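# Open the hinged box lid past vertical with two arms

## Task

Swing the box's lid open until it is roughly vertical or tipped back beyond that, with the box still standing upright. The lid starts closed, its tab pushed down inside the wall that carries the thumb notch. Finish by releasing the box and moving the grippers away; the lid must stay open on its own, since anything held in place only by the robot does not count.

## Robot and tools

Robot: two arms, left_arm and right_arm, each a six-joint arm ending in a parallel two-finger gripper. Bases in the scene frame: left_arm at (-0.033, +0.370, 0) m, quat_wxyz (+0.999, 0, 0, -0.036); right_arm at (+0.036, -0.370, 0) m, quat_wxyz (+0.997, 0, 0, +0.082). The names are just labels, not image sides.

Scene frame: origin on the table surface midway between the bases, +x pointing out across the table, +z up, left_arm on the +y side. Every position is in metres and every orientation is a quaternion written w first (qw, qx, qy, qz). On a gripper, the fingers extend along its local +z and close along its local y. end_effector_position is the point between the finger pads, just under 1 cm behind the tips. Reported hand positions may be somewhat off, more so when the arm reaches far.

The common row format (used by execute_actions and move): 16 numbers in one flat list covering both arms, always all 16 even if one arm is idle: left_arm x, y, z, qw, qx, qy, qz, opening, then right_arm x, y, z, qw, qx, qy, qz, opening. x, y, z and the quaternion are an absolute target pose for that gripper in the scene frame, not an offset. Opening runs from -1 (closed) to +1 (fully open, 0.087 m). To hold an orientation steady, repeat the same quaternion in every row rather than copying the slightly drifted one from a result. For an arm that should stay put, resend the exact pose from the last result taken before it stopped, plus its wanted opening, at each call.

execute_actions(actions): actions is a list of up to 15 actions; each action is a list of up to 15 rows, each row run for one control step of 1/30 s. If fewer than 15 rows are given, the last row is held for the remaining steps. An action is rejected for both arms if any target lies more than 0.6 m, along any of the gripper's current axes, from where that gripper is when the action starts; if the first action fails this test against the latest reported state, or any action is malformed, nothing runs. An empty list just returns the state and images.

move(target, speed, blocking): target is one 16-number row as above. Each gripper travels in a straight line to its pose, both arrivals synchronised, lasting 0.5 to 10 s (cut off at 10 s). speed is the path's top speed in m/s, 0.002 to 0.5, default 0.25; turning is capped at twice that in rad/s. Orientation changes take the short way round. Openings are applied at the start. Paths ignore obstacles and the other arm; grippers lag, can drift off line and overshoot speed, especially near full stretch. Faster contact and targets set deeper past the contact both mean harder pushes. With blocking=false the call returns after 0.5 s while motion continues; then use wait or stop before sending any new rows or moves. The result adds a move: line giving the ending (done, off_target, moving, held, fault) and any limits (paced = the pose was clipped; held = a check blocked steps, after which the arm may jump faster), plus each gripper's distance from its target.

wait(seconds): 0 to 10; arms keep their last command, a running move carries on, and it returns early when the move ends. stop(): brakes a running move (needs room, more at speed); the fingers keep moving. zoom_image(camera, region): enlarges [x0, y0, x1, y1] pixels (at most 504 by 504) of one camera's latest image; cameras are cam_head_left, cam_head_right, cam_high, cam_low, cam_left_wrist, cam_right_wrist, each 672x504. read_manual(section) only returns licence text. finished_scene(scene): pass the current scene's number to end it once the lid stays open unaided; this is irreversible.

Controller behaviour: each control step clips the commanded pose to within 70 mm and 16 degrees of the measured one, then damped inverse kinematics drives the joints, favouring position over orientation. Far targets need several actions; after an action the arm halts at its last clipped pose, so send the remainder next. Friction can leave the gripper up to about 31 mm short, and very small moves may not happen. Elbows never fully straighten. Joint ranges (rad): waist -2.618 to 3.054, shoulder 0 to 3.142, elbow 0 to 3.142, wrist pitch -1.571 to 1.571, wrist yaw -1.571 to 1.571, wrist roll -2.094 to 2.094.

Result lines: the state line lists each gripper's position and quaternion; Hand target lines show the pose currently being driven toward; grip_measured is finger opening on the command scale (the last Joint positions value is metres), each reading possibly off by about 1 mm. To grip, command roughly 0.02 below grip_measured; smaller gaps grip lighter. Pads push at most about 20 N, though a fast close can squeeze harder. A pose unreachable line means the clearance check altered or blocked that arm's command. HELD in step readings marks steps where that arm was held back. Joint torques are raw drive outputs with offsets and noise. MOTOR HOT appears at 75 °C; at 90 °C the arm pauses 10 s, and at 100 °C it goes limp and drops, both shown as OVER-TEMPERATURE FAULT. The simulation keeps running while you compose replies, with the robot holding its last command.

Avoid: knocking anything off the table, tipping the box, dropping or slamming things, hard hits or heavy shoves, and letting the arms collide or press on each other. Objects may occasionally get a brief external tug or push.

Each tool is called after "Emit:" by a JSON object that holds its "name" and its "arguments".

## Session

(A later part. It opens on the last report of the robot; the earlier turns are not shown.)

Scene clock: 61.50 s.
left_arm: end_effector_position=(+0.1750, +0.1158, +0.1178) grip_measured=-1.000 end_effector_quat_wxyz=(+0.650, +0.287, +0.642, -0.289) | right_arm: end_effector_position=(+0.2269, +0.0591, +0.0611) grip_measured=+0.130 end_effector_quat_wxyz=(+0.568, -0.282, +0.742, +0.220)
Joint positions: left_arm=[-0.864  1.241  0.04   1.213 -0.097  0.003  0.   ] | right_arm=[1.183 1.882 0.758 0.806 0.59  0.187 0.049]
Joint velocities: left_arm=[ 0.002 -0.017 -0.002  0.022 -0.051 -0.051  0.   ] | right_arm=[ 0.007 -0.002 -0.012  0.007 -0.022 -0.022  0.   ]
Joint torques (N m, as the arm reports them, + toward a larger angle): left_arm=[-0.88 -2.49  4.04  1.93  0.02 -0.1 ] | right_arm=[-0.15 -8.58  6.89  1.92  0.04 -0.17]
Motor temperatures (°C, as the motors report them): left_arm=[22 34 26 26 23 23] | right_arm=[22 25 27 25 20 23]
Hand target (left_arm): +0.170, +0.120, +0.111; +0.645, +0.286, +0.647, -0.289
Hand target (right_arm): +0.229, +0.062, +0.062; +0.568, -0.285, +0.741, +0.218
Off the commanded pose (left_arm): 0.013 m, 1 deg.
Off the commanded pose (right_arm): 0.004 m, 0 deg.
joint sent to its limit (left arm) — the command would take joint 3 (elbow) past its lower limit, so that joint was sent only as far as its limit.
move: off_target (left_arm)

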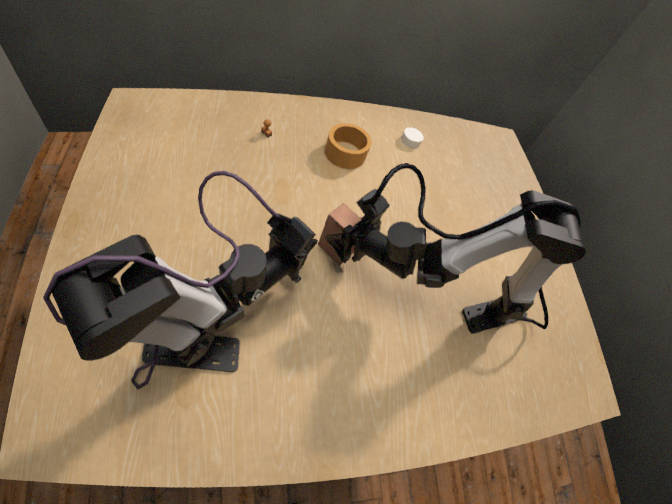

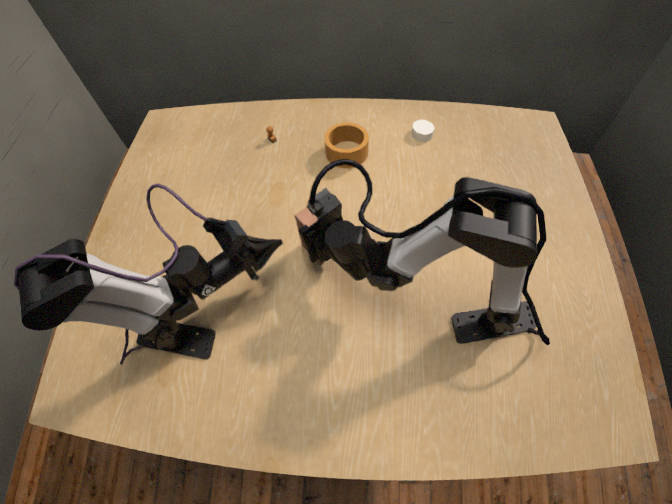

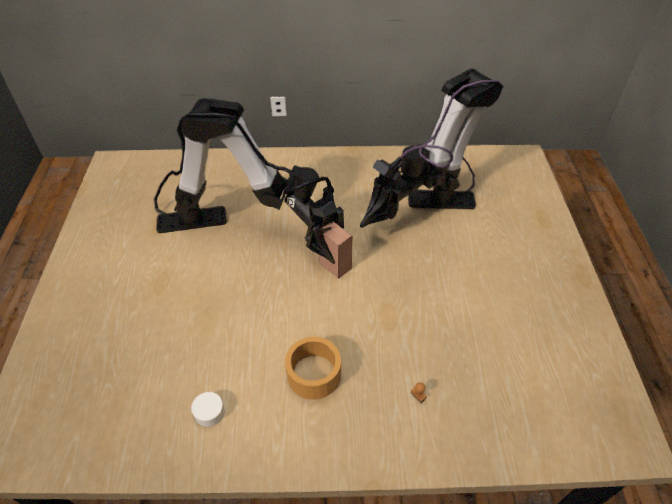

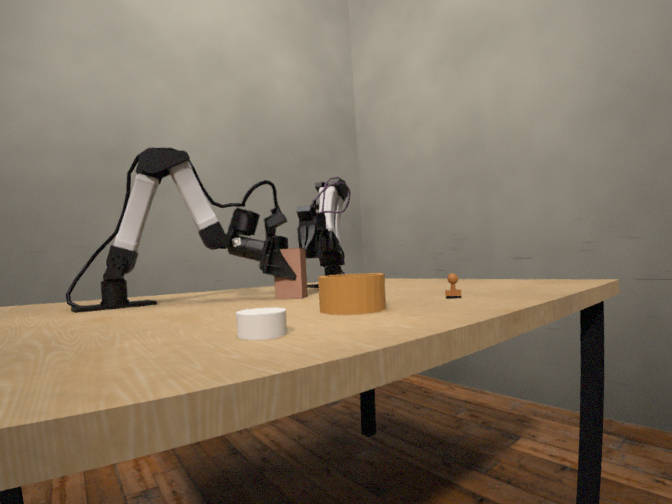

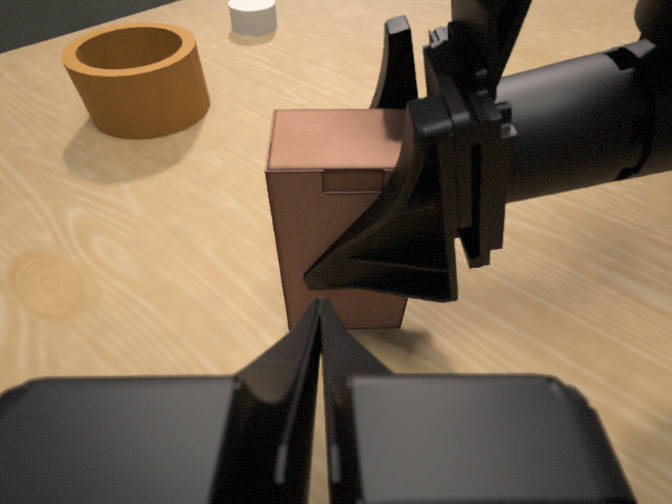

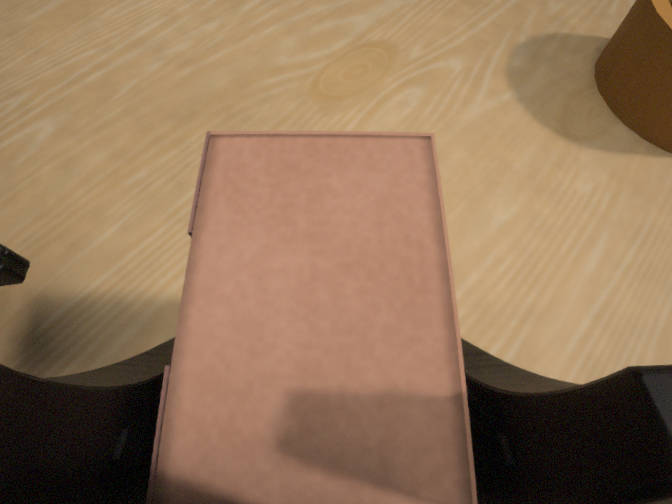

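Emit:
{"name": "move", "arguments": {"target": [0.17,0.125,0.11,0.646,0.288,0.646,-0.288,-1,0.229,0.062,0.062,0.568,-0.285,0.741,0.218,0.5], "speed": 0.05}}

Emit:
{"name": "move", "arguments": {"target": [0.17,0.125,0.11,0.646,0.288,0.646,-0.288,-1,0.209,0.044,0.056,0.568,-0.285,0.741,0.218,0.5], "speed": 0.04}}

Emit:
{"name": "move", "arguments": {"target": [0.17,0.125,0.11,0.646,0.288,0.646,-0.288,-1,0.209,0.044,0.056,0.568,-0.285,0.741,0.218,0], "speed": 0.04}}

Scene clock: 62.43 s.
left_arm: end_effector_position=(+0.1747, +0.1167, +0.1155) grip_measured=-1.000 end_effector_quat_wxyz=(+0.646, +0.288, +0.645, -0.287) | right_arm: end_effector_position=(+0.2269, +0.0591, +0.0611) grip_measured=+0.500 end_effector_quat_wxyz=(+0.568, -0.282, +0.742, +0.220)
Joint positions: left_arm=[-0.864  1.231  0.04   1.191 -0.098  0.003  0.   ] | right_arm=[1.183 1.882 0.758 0.806 0.59  0.187 0.066]
Joint velocities: left_arm=[-0.007 -0.1   -0.002 -0.051  0.066  0.007  0.   ] | right_arm=[-0.007 -0.017 -0.012  0.051  0.022  0.051 -0.001]
Joint torques (N m, as the arm reports them, + toward a larger angle): left_arm=[ 0.65 -3.1   4.09  1.88  0.17 -0.06] | right_arm=[-0.2  -8.58  6.79  1.92  0.   -0.15]
Motor temperatures (°C, as the motors report them): left_arm=[22 34 26 26 23 23] | right_arm=[22 25 27 25 20 23]
Hand target (left_arm): +0.172, +0.123, +0.110; +0.642, +0.289, +0.650, -0.286
Hand target (right_arm): +0.229, +0.062, +0.062; +0.568, -0.285, +0.741, +0.218
Off the commanded pose (left_arm): 0.011 m, 0 deg.
Off the commanded pose (right_arm): 0.004 m, 0 deg.
joint sent to its limit (left arm) — the command would take joint 3 (elbow) past its lower limit, so that joint was sent only as far as its limit.
move: off_target (left_arm)

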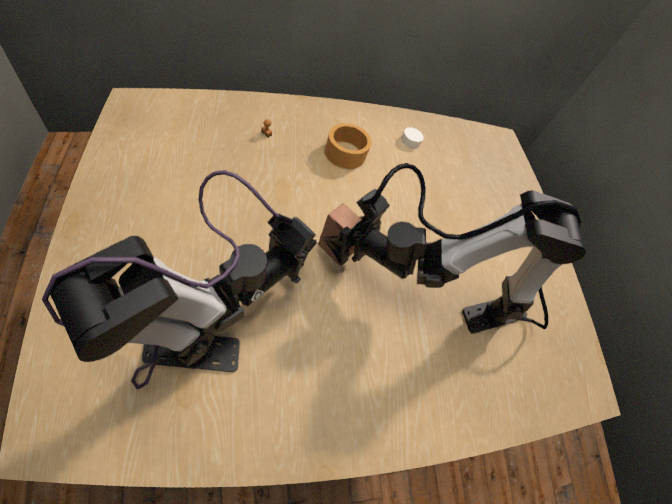

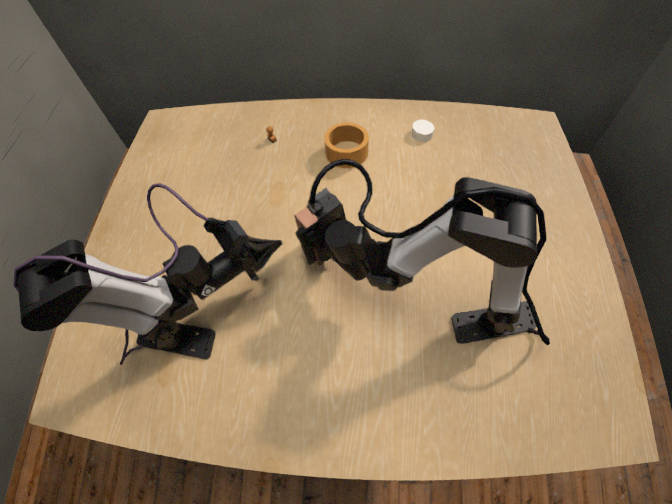

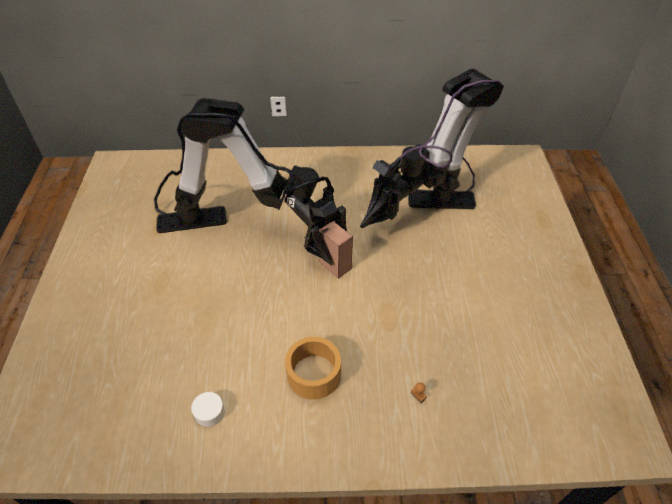

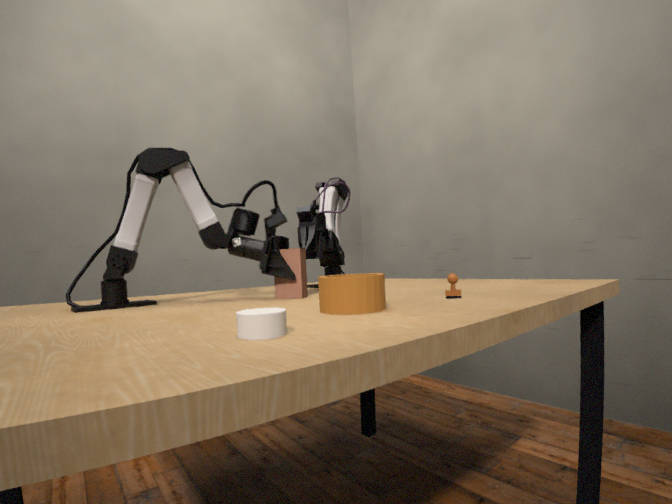

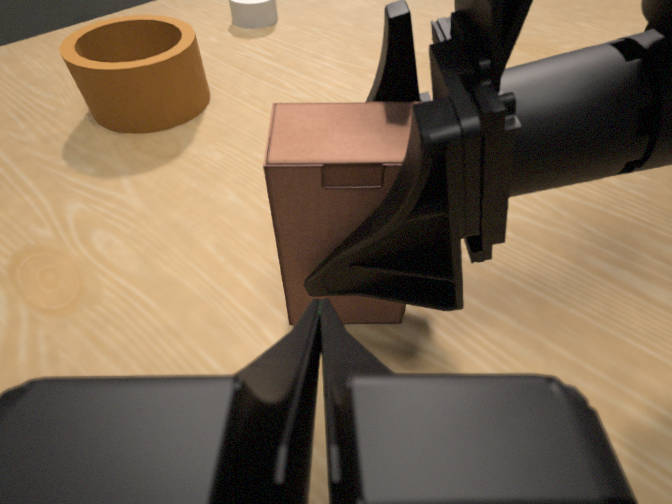

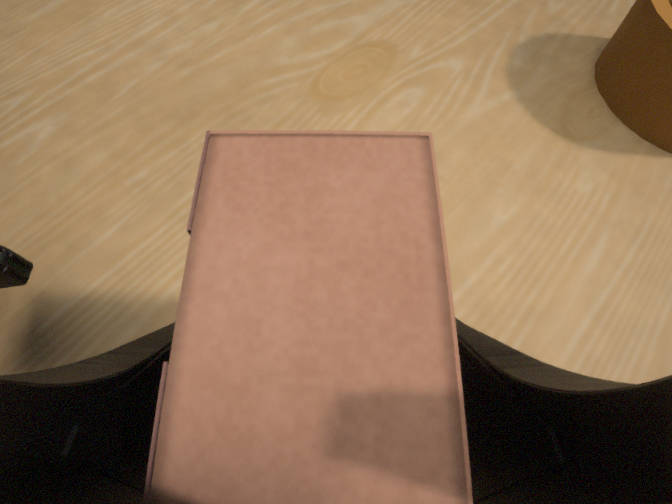

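Scene clock: 63.53 s.
left_arm: end_effector_position=(+0.1743, +0.1173, +0.1159) grip_measured=-1.000 end_effector_quat_wxyz=(+0.646, +0.289, +0.646, -0.286) | right_arm: end_effector_position=(+0.2119, +0.0468, +0.0508) grip_measured=+0.500 end_effector_quat_wxyz=(+0.563, -0.293, +0.743, +0.210)
Joint positions: left_arm=[-0.864  1.216  0.04   1.175 -0.098  0.003  0.   ] | right_arm=[1.221 1.866 0.701 0.817 0.624 0.19  0.066]
Joint velocities: left_arm=[-0.037 -0.007 -0.007 -0.022  0.007 -0.007  0.   ] | right_arm=[ 0.017  0.002  0.002  0.037 -0.037 -0.007 -0.001]
Joint torques (N m, as the arm reports them, + toward a larger angle): left_arm=[ 0.63 -3.13  4.18  1.88  0.17 -0.06] | right_arm=[  0.54 -10.23   3.39   2.27   0.16   0.04]
Motor temperatures (°C, as the motors report them): left_arm=[22 34 26 26 23 23] | right_arm=[22 26 27 25 20 23]
Hand target (left_arm): +0.171, +0.123, +0.110; +0.642, +0.289, +0.651, -0.285
Hand target (right_arm): +0.209, +0.044, +0.056; +0.568, -0.285, +0.741, +0.218
Off the commanded pose (left_arm): 0.011 m, 0 deg.
Off the commanded pose (right_arm): 0.007 m, 1 deg.
joint sent to its limit (left arm) — the command would take joint 3 (elbow) past its lower limit, so that joint was sent only as far as its limit.
move: off_target (left_arm)

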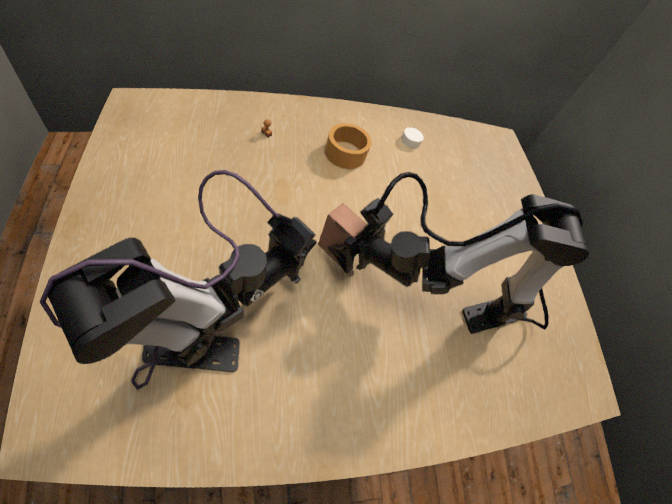

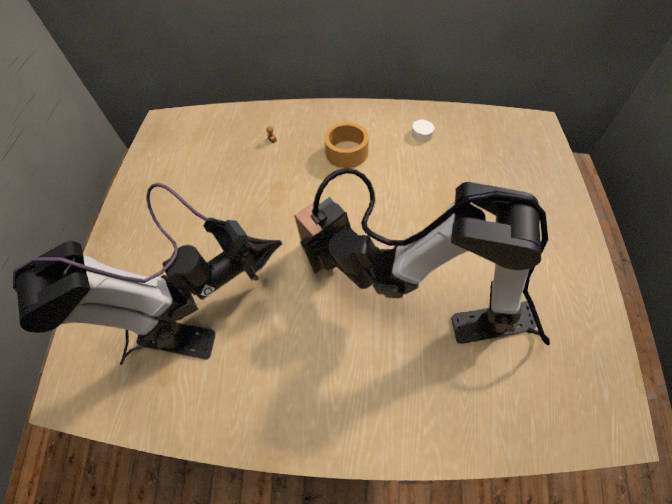

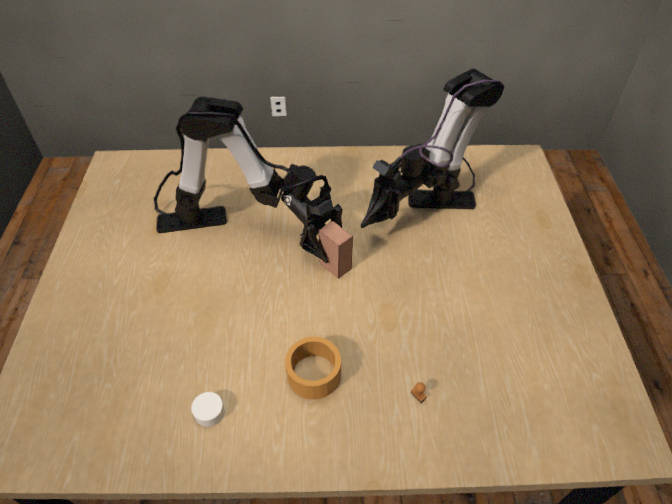

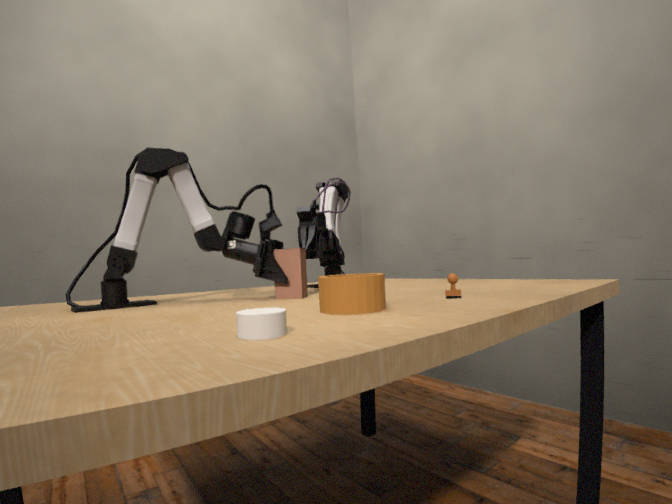

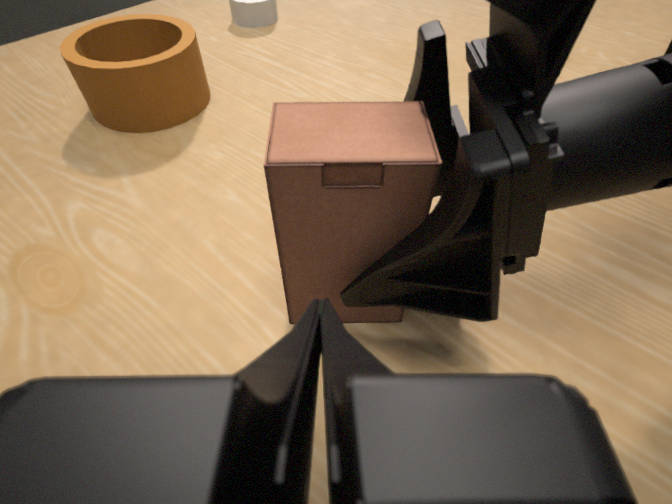

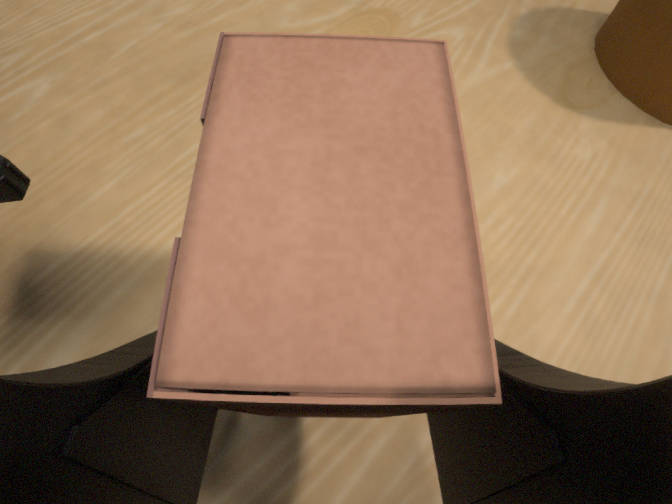

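Scene clock: 64.23 s.
left_arm: end_effector_position=(+0.1742, +0.1174, +0.1151) grip_measured=-1.000 end_effector_quat_wxyz=(+0.645, +0.289, +0.647, -0.286) | right_arm: end_effector_position=(+0.2120, +0.0467, +0.0508) grip_measured=+0.131 end_effector_quat_wxyz=(+0.563, -0.293, +0.744, +0.210)
Joint positions: left_arm=[-0.864  1.216  0.04   1.171 -0.098  0.003  0.   ] | right_arm=[1.221 1.866 0.701 0.817 0.624 0.19  0.049]
Joint velocities: left_arm=[ 0.017 -0.002 -0.002 -0.139  0.037 -0.007  0.   ] | right_arm=[-0.002 -0.002 -0.002 -0.066  0.022  0.051 -0.   ]
Joint torques (N m, as the arm reports them, + toward a larger angle): left_arm=[ 0.64 -3.24  4.17  1.88  0.16 -0.06] | right_arm=[  0.57 -10.21   3.52   2.25   0.21   0.03]
Motor temperatures (°C, as the motors report them): left_arm=[22 34 26 26 23 23] | right_arm=[22 26 27 25 20 23]
Hand target (left_arm): +0.171, +0.123, +0.110; +0.641, +0.290, +0.651, -0.285
Hand target (right_arm): +0.209, +0.044, +0.056; +0.568, -0.285, +0.741, +0.218
Off the commanded pose (left_arm): 0.010 m, 0 deg.
Off the commanded pose (right_arm): 0.007 m, 1 deg.
joint sent to its limit (left arm) — the command would take joint 3 (elbow) past its lower limit, so that joint was sent only as far as its limit.
move: done

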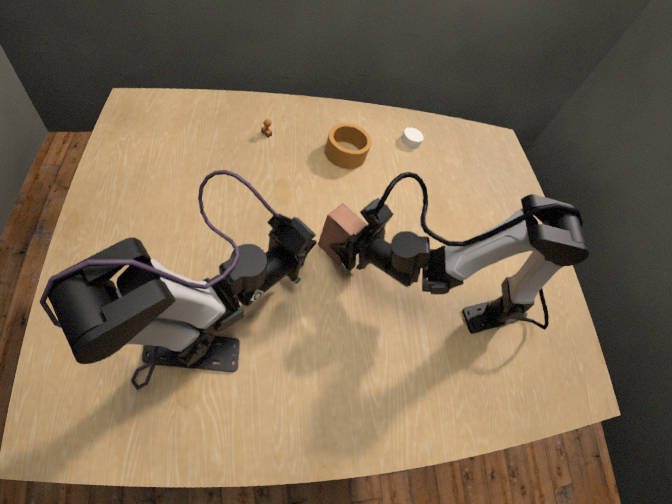

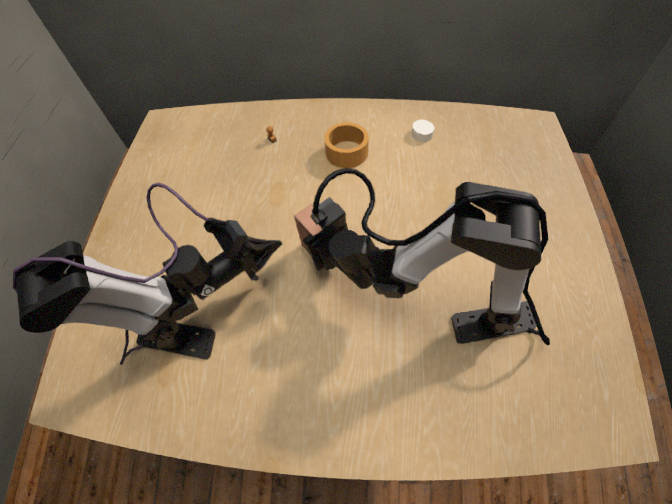

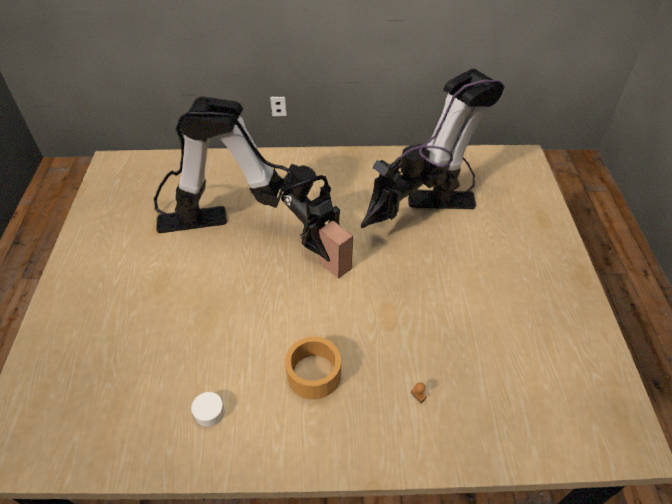

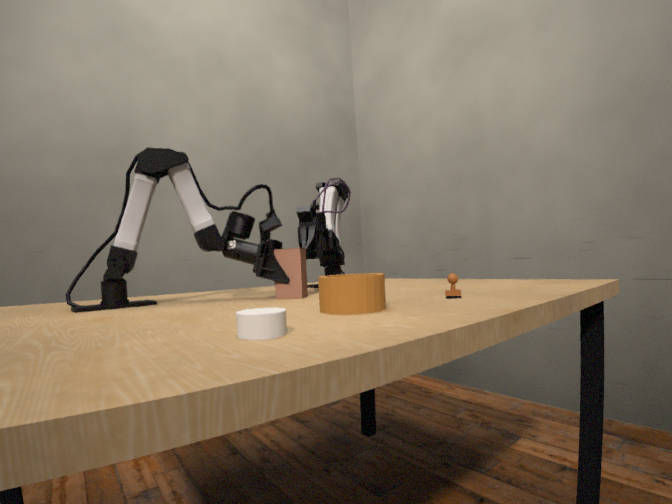

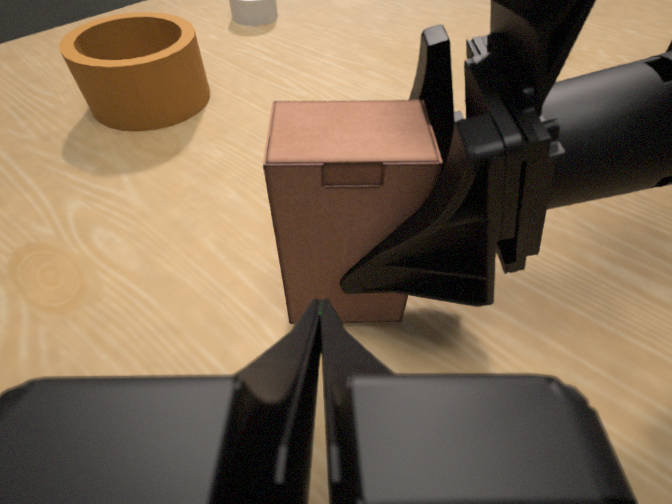

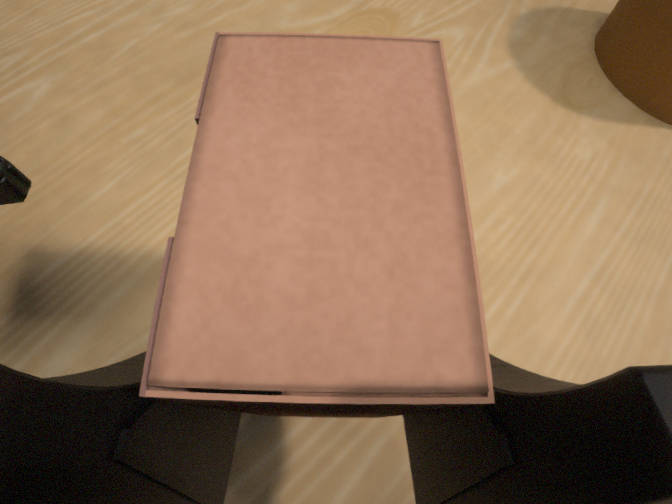

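Emit:
{"name": "zoom_image", "arguments": {"camera": "cam_low", "region": [230,170,380,310]}}

Region (230, 170, 380, 310) of cam_low's 672x504 image, scaled by 3.360, with more detail than that image has; it fills the top 470 rows of this view, and the rest is white.

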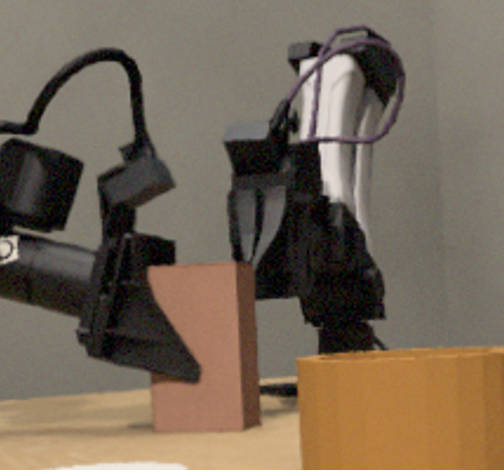

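Emit:
{"name": "move", "arguments": {"target": [0.192,0.08,0.125,0.646,0.288,0.646,-0.288,-1,0.209,0.044,0.056,0.568,-0.285,0.741,0.218,0], "speed": 0.05}}

Scene clock: 65.77 s.
left_arm: end_effector_position=(+0.1886, +0.0891, +0.1135) grip_measured=-1.000 end_effector_quat_wxyz=(+0.636, +0.295, +0.656, -0.280) | right_arm: end_effector_position=(+0.2120, +0.0467, +0.0508) grip_measured=+0.131 end_effector_quat_wxyz=(+0.563, -0.292, +0.744, +0.210)
Joint positions: left_arm=[-0.892  1.377  0.162  1.18  -0.126  0.003  0.   ] | right_arm=[1.221 1.866 0.701 0.817 0.624 0.191 0.049]
Joint velocities: left_arm=[ 0.007  0.012 -0.007  0.037 -0.022 -0.037  0.   ] | right_arm=[-0.002 -0.007  0.007 -0.022  0.007 -0.051  0.001]
Joint torques (N m, as the arm reports them, + toward a larger angle): left_arm=[-0.83 -1.84  8.09  2.08  0.   -0.06] | right_arm=[  0.55 -10.26   3.5    2.24   0.17   0.03]
Motor temperatures (°C, as the motors report them): left_arm=[22 33 26 26 23 23] | right_arm=[22 26 27 26 20 23]
Hand target (left_arm): +0.192, +0.081, +0.125; +0.645, +0.288, +0.646, -0.288
Hand target (right_arm): +0.209, +0.044, +0.056; +0.568, -0.285, +0.741, +0.218
Off the commanded pose (left_arm): 0.015 m, 2 deg.
Off the commanded pose (right_arm): 0.007 m, 1 deg.
move: off_target (left_arm)

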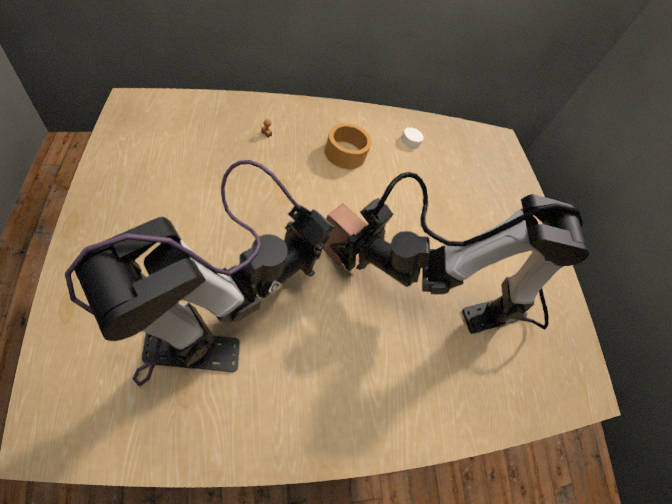

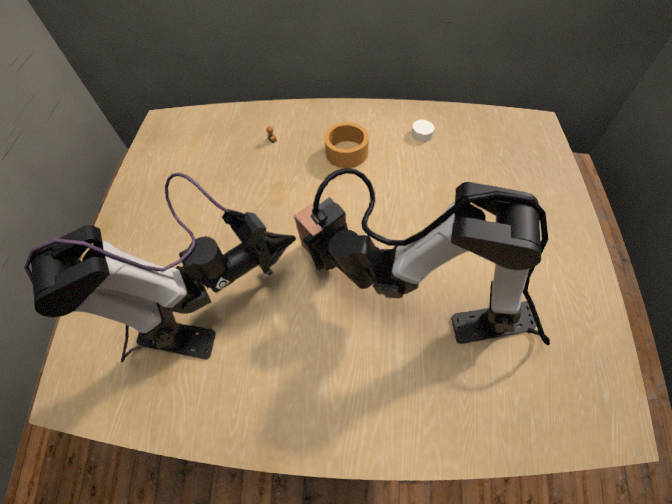

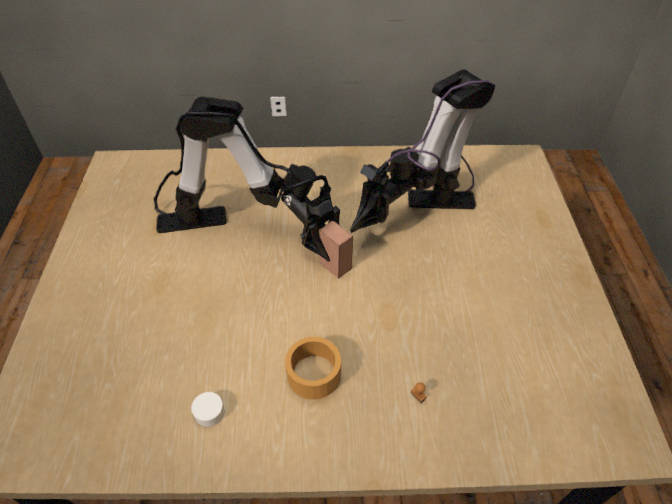

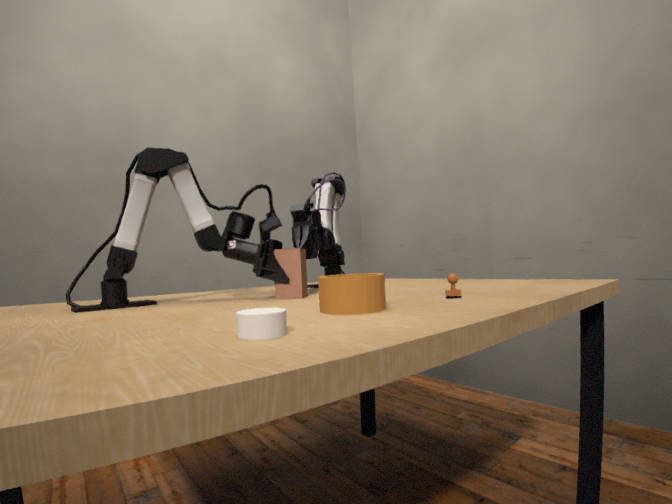

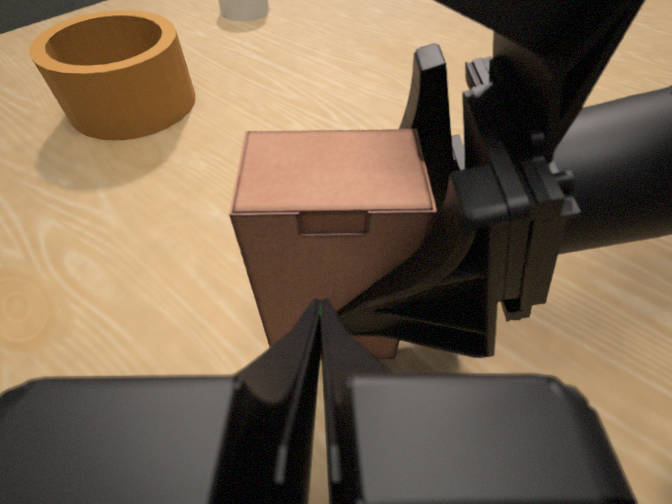

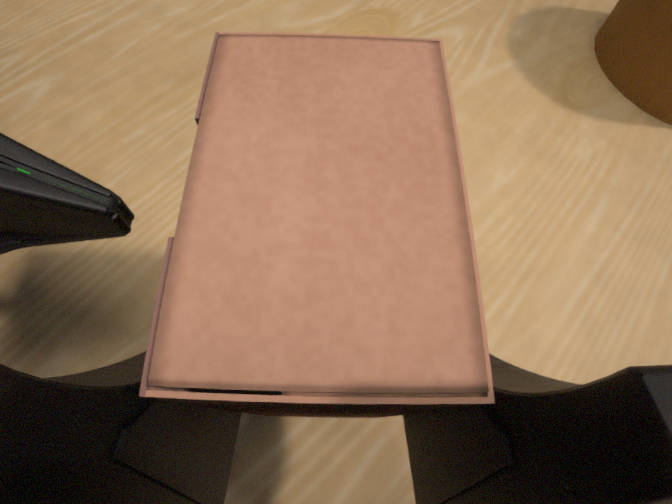

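Emit:
{"name": "move", "arguments": {"target": [0.186,0.085,0.142,0.646,0.288,0.646,-0.288,-1,0.209,0.044,0.056,0.568,-0.285,0.741,0.218,0], "speed": 0.04}}

Scene clock: 67.17 s.
left_arm: end_effector_position=(+0.1817, +0.0948, +0.1198) grip_measured=-1.000 end_effector_quat_wxyz=(+0.629, +0.299, +0.662, -0.276) | right_arm: end_effector_position=(+0.2120, +0.0467, +0.0508) grip_measured=+0.131 end_effector_quat_wxyz=(+0.563, -0.292, +0.744, +0.210)
Joint positions: left_arm=[-0.907  1.245  0.162  1.027 -0.141  0.003  0.   ] | right_arm=[1.221 1.866 0.701 0.817 0.624 0.191 0.049]
Joint velocities: left_arm=[-0.002  0.017  0.012  0.022  0.022 -0.007  0.   ] | right_arm=[ 0.007  0.002  0.012 -0.022 -0.007  0.037 -0.001]
Joint torques (N m, as the arm reports them, + toward a larger angle): left_arm=[-0.85 -3.83  9.45  1.9   0.01 -0.06] | right_arm=[  0.67 -10.23   3.44   2.23   0.18   0.04]
Motor temperatures (°C, as the motors report them): left_arm=[22 33 26 26 23 23] | right_arm=[22 26 27 26 20 23]
Hand target (left_arm): +0.185, +0.086, +0.143; +0.646, +0.288, +0.646, -0.288
Hand target (right_arm): +0.209, +0.044, +0.056; +0.568, -0.285, +0.741, +0.218
Off the commanded pose (left_arm): 0.025 m, 3 deg.
Off the commanded pose (right_arm): 0.007 m, 1 deg.
move: off_target (left_arm)

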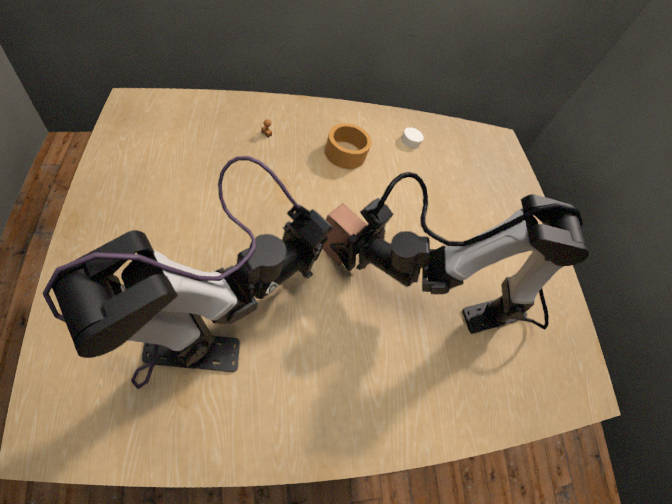

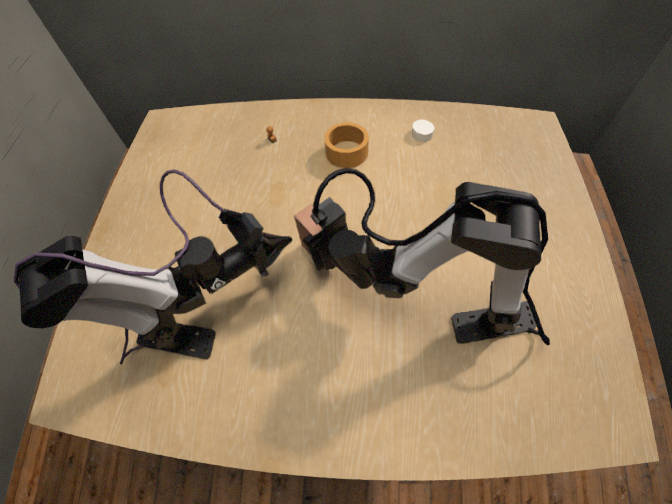

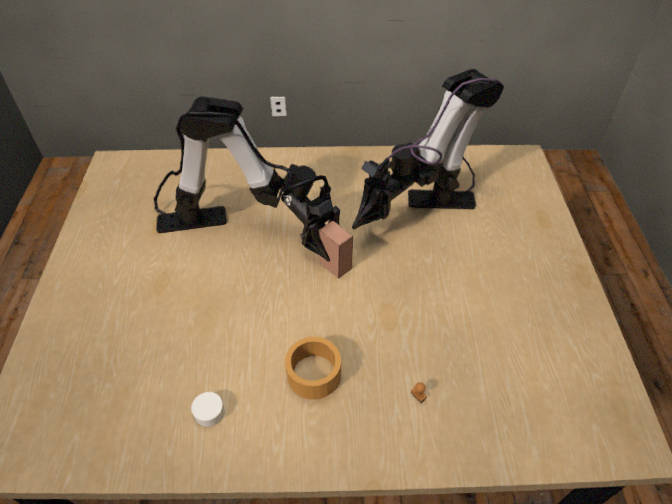

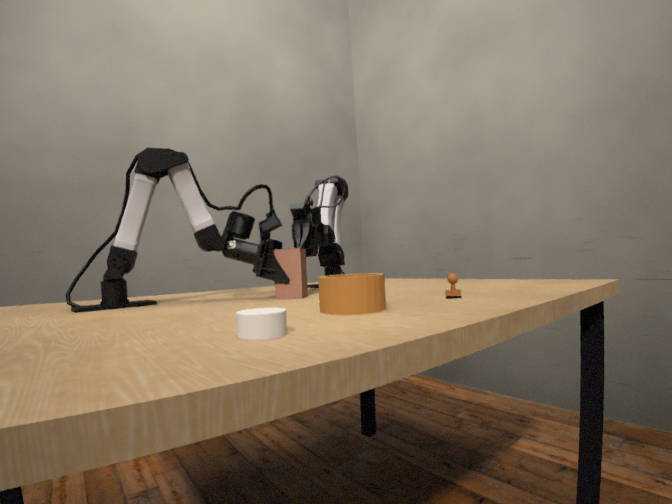

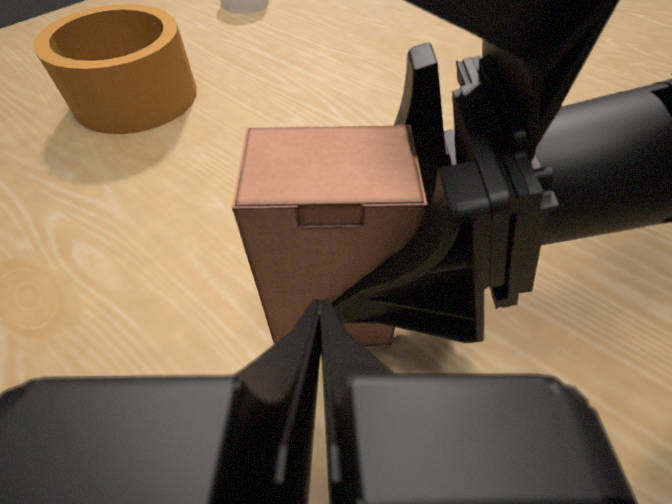

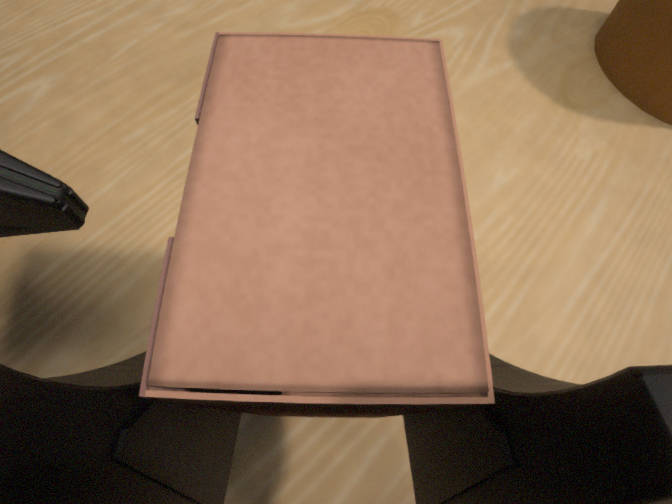

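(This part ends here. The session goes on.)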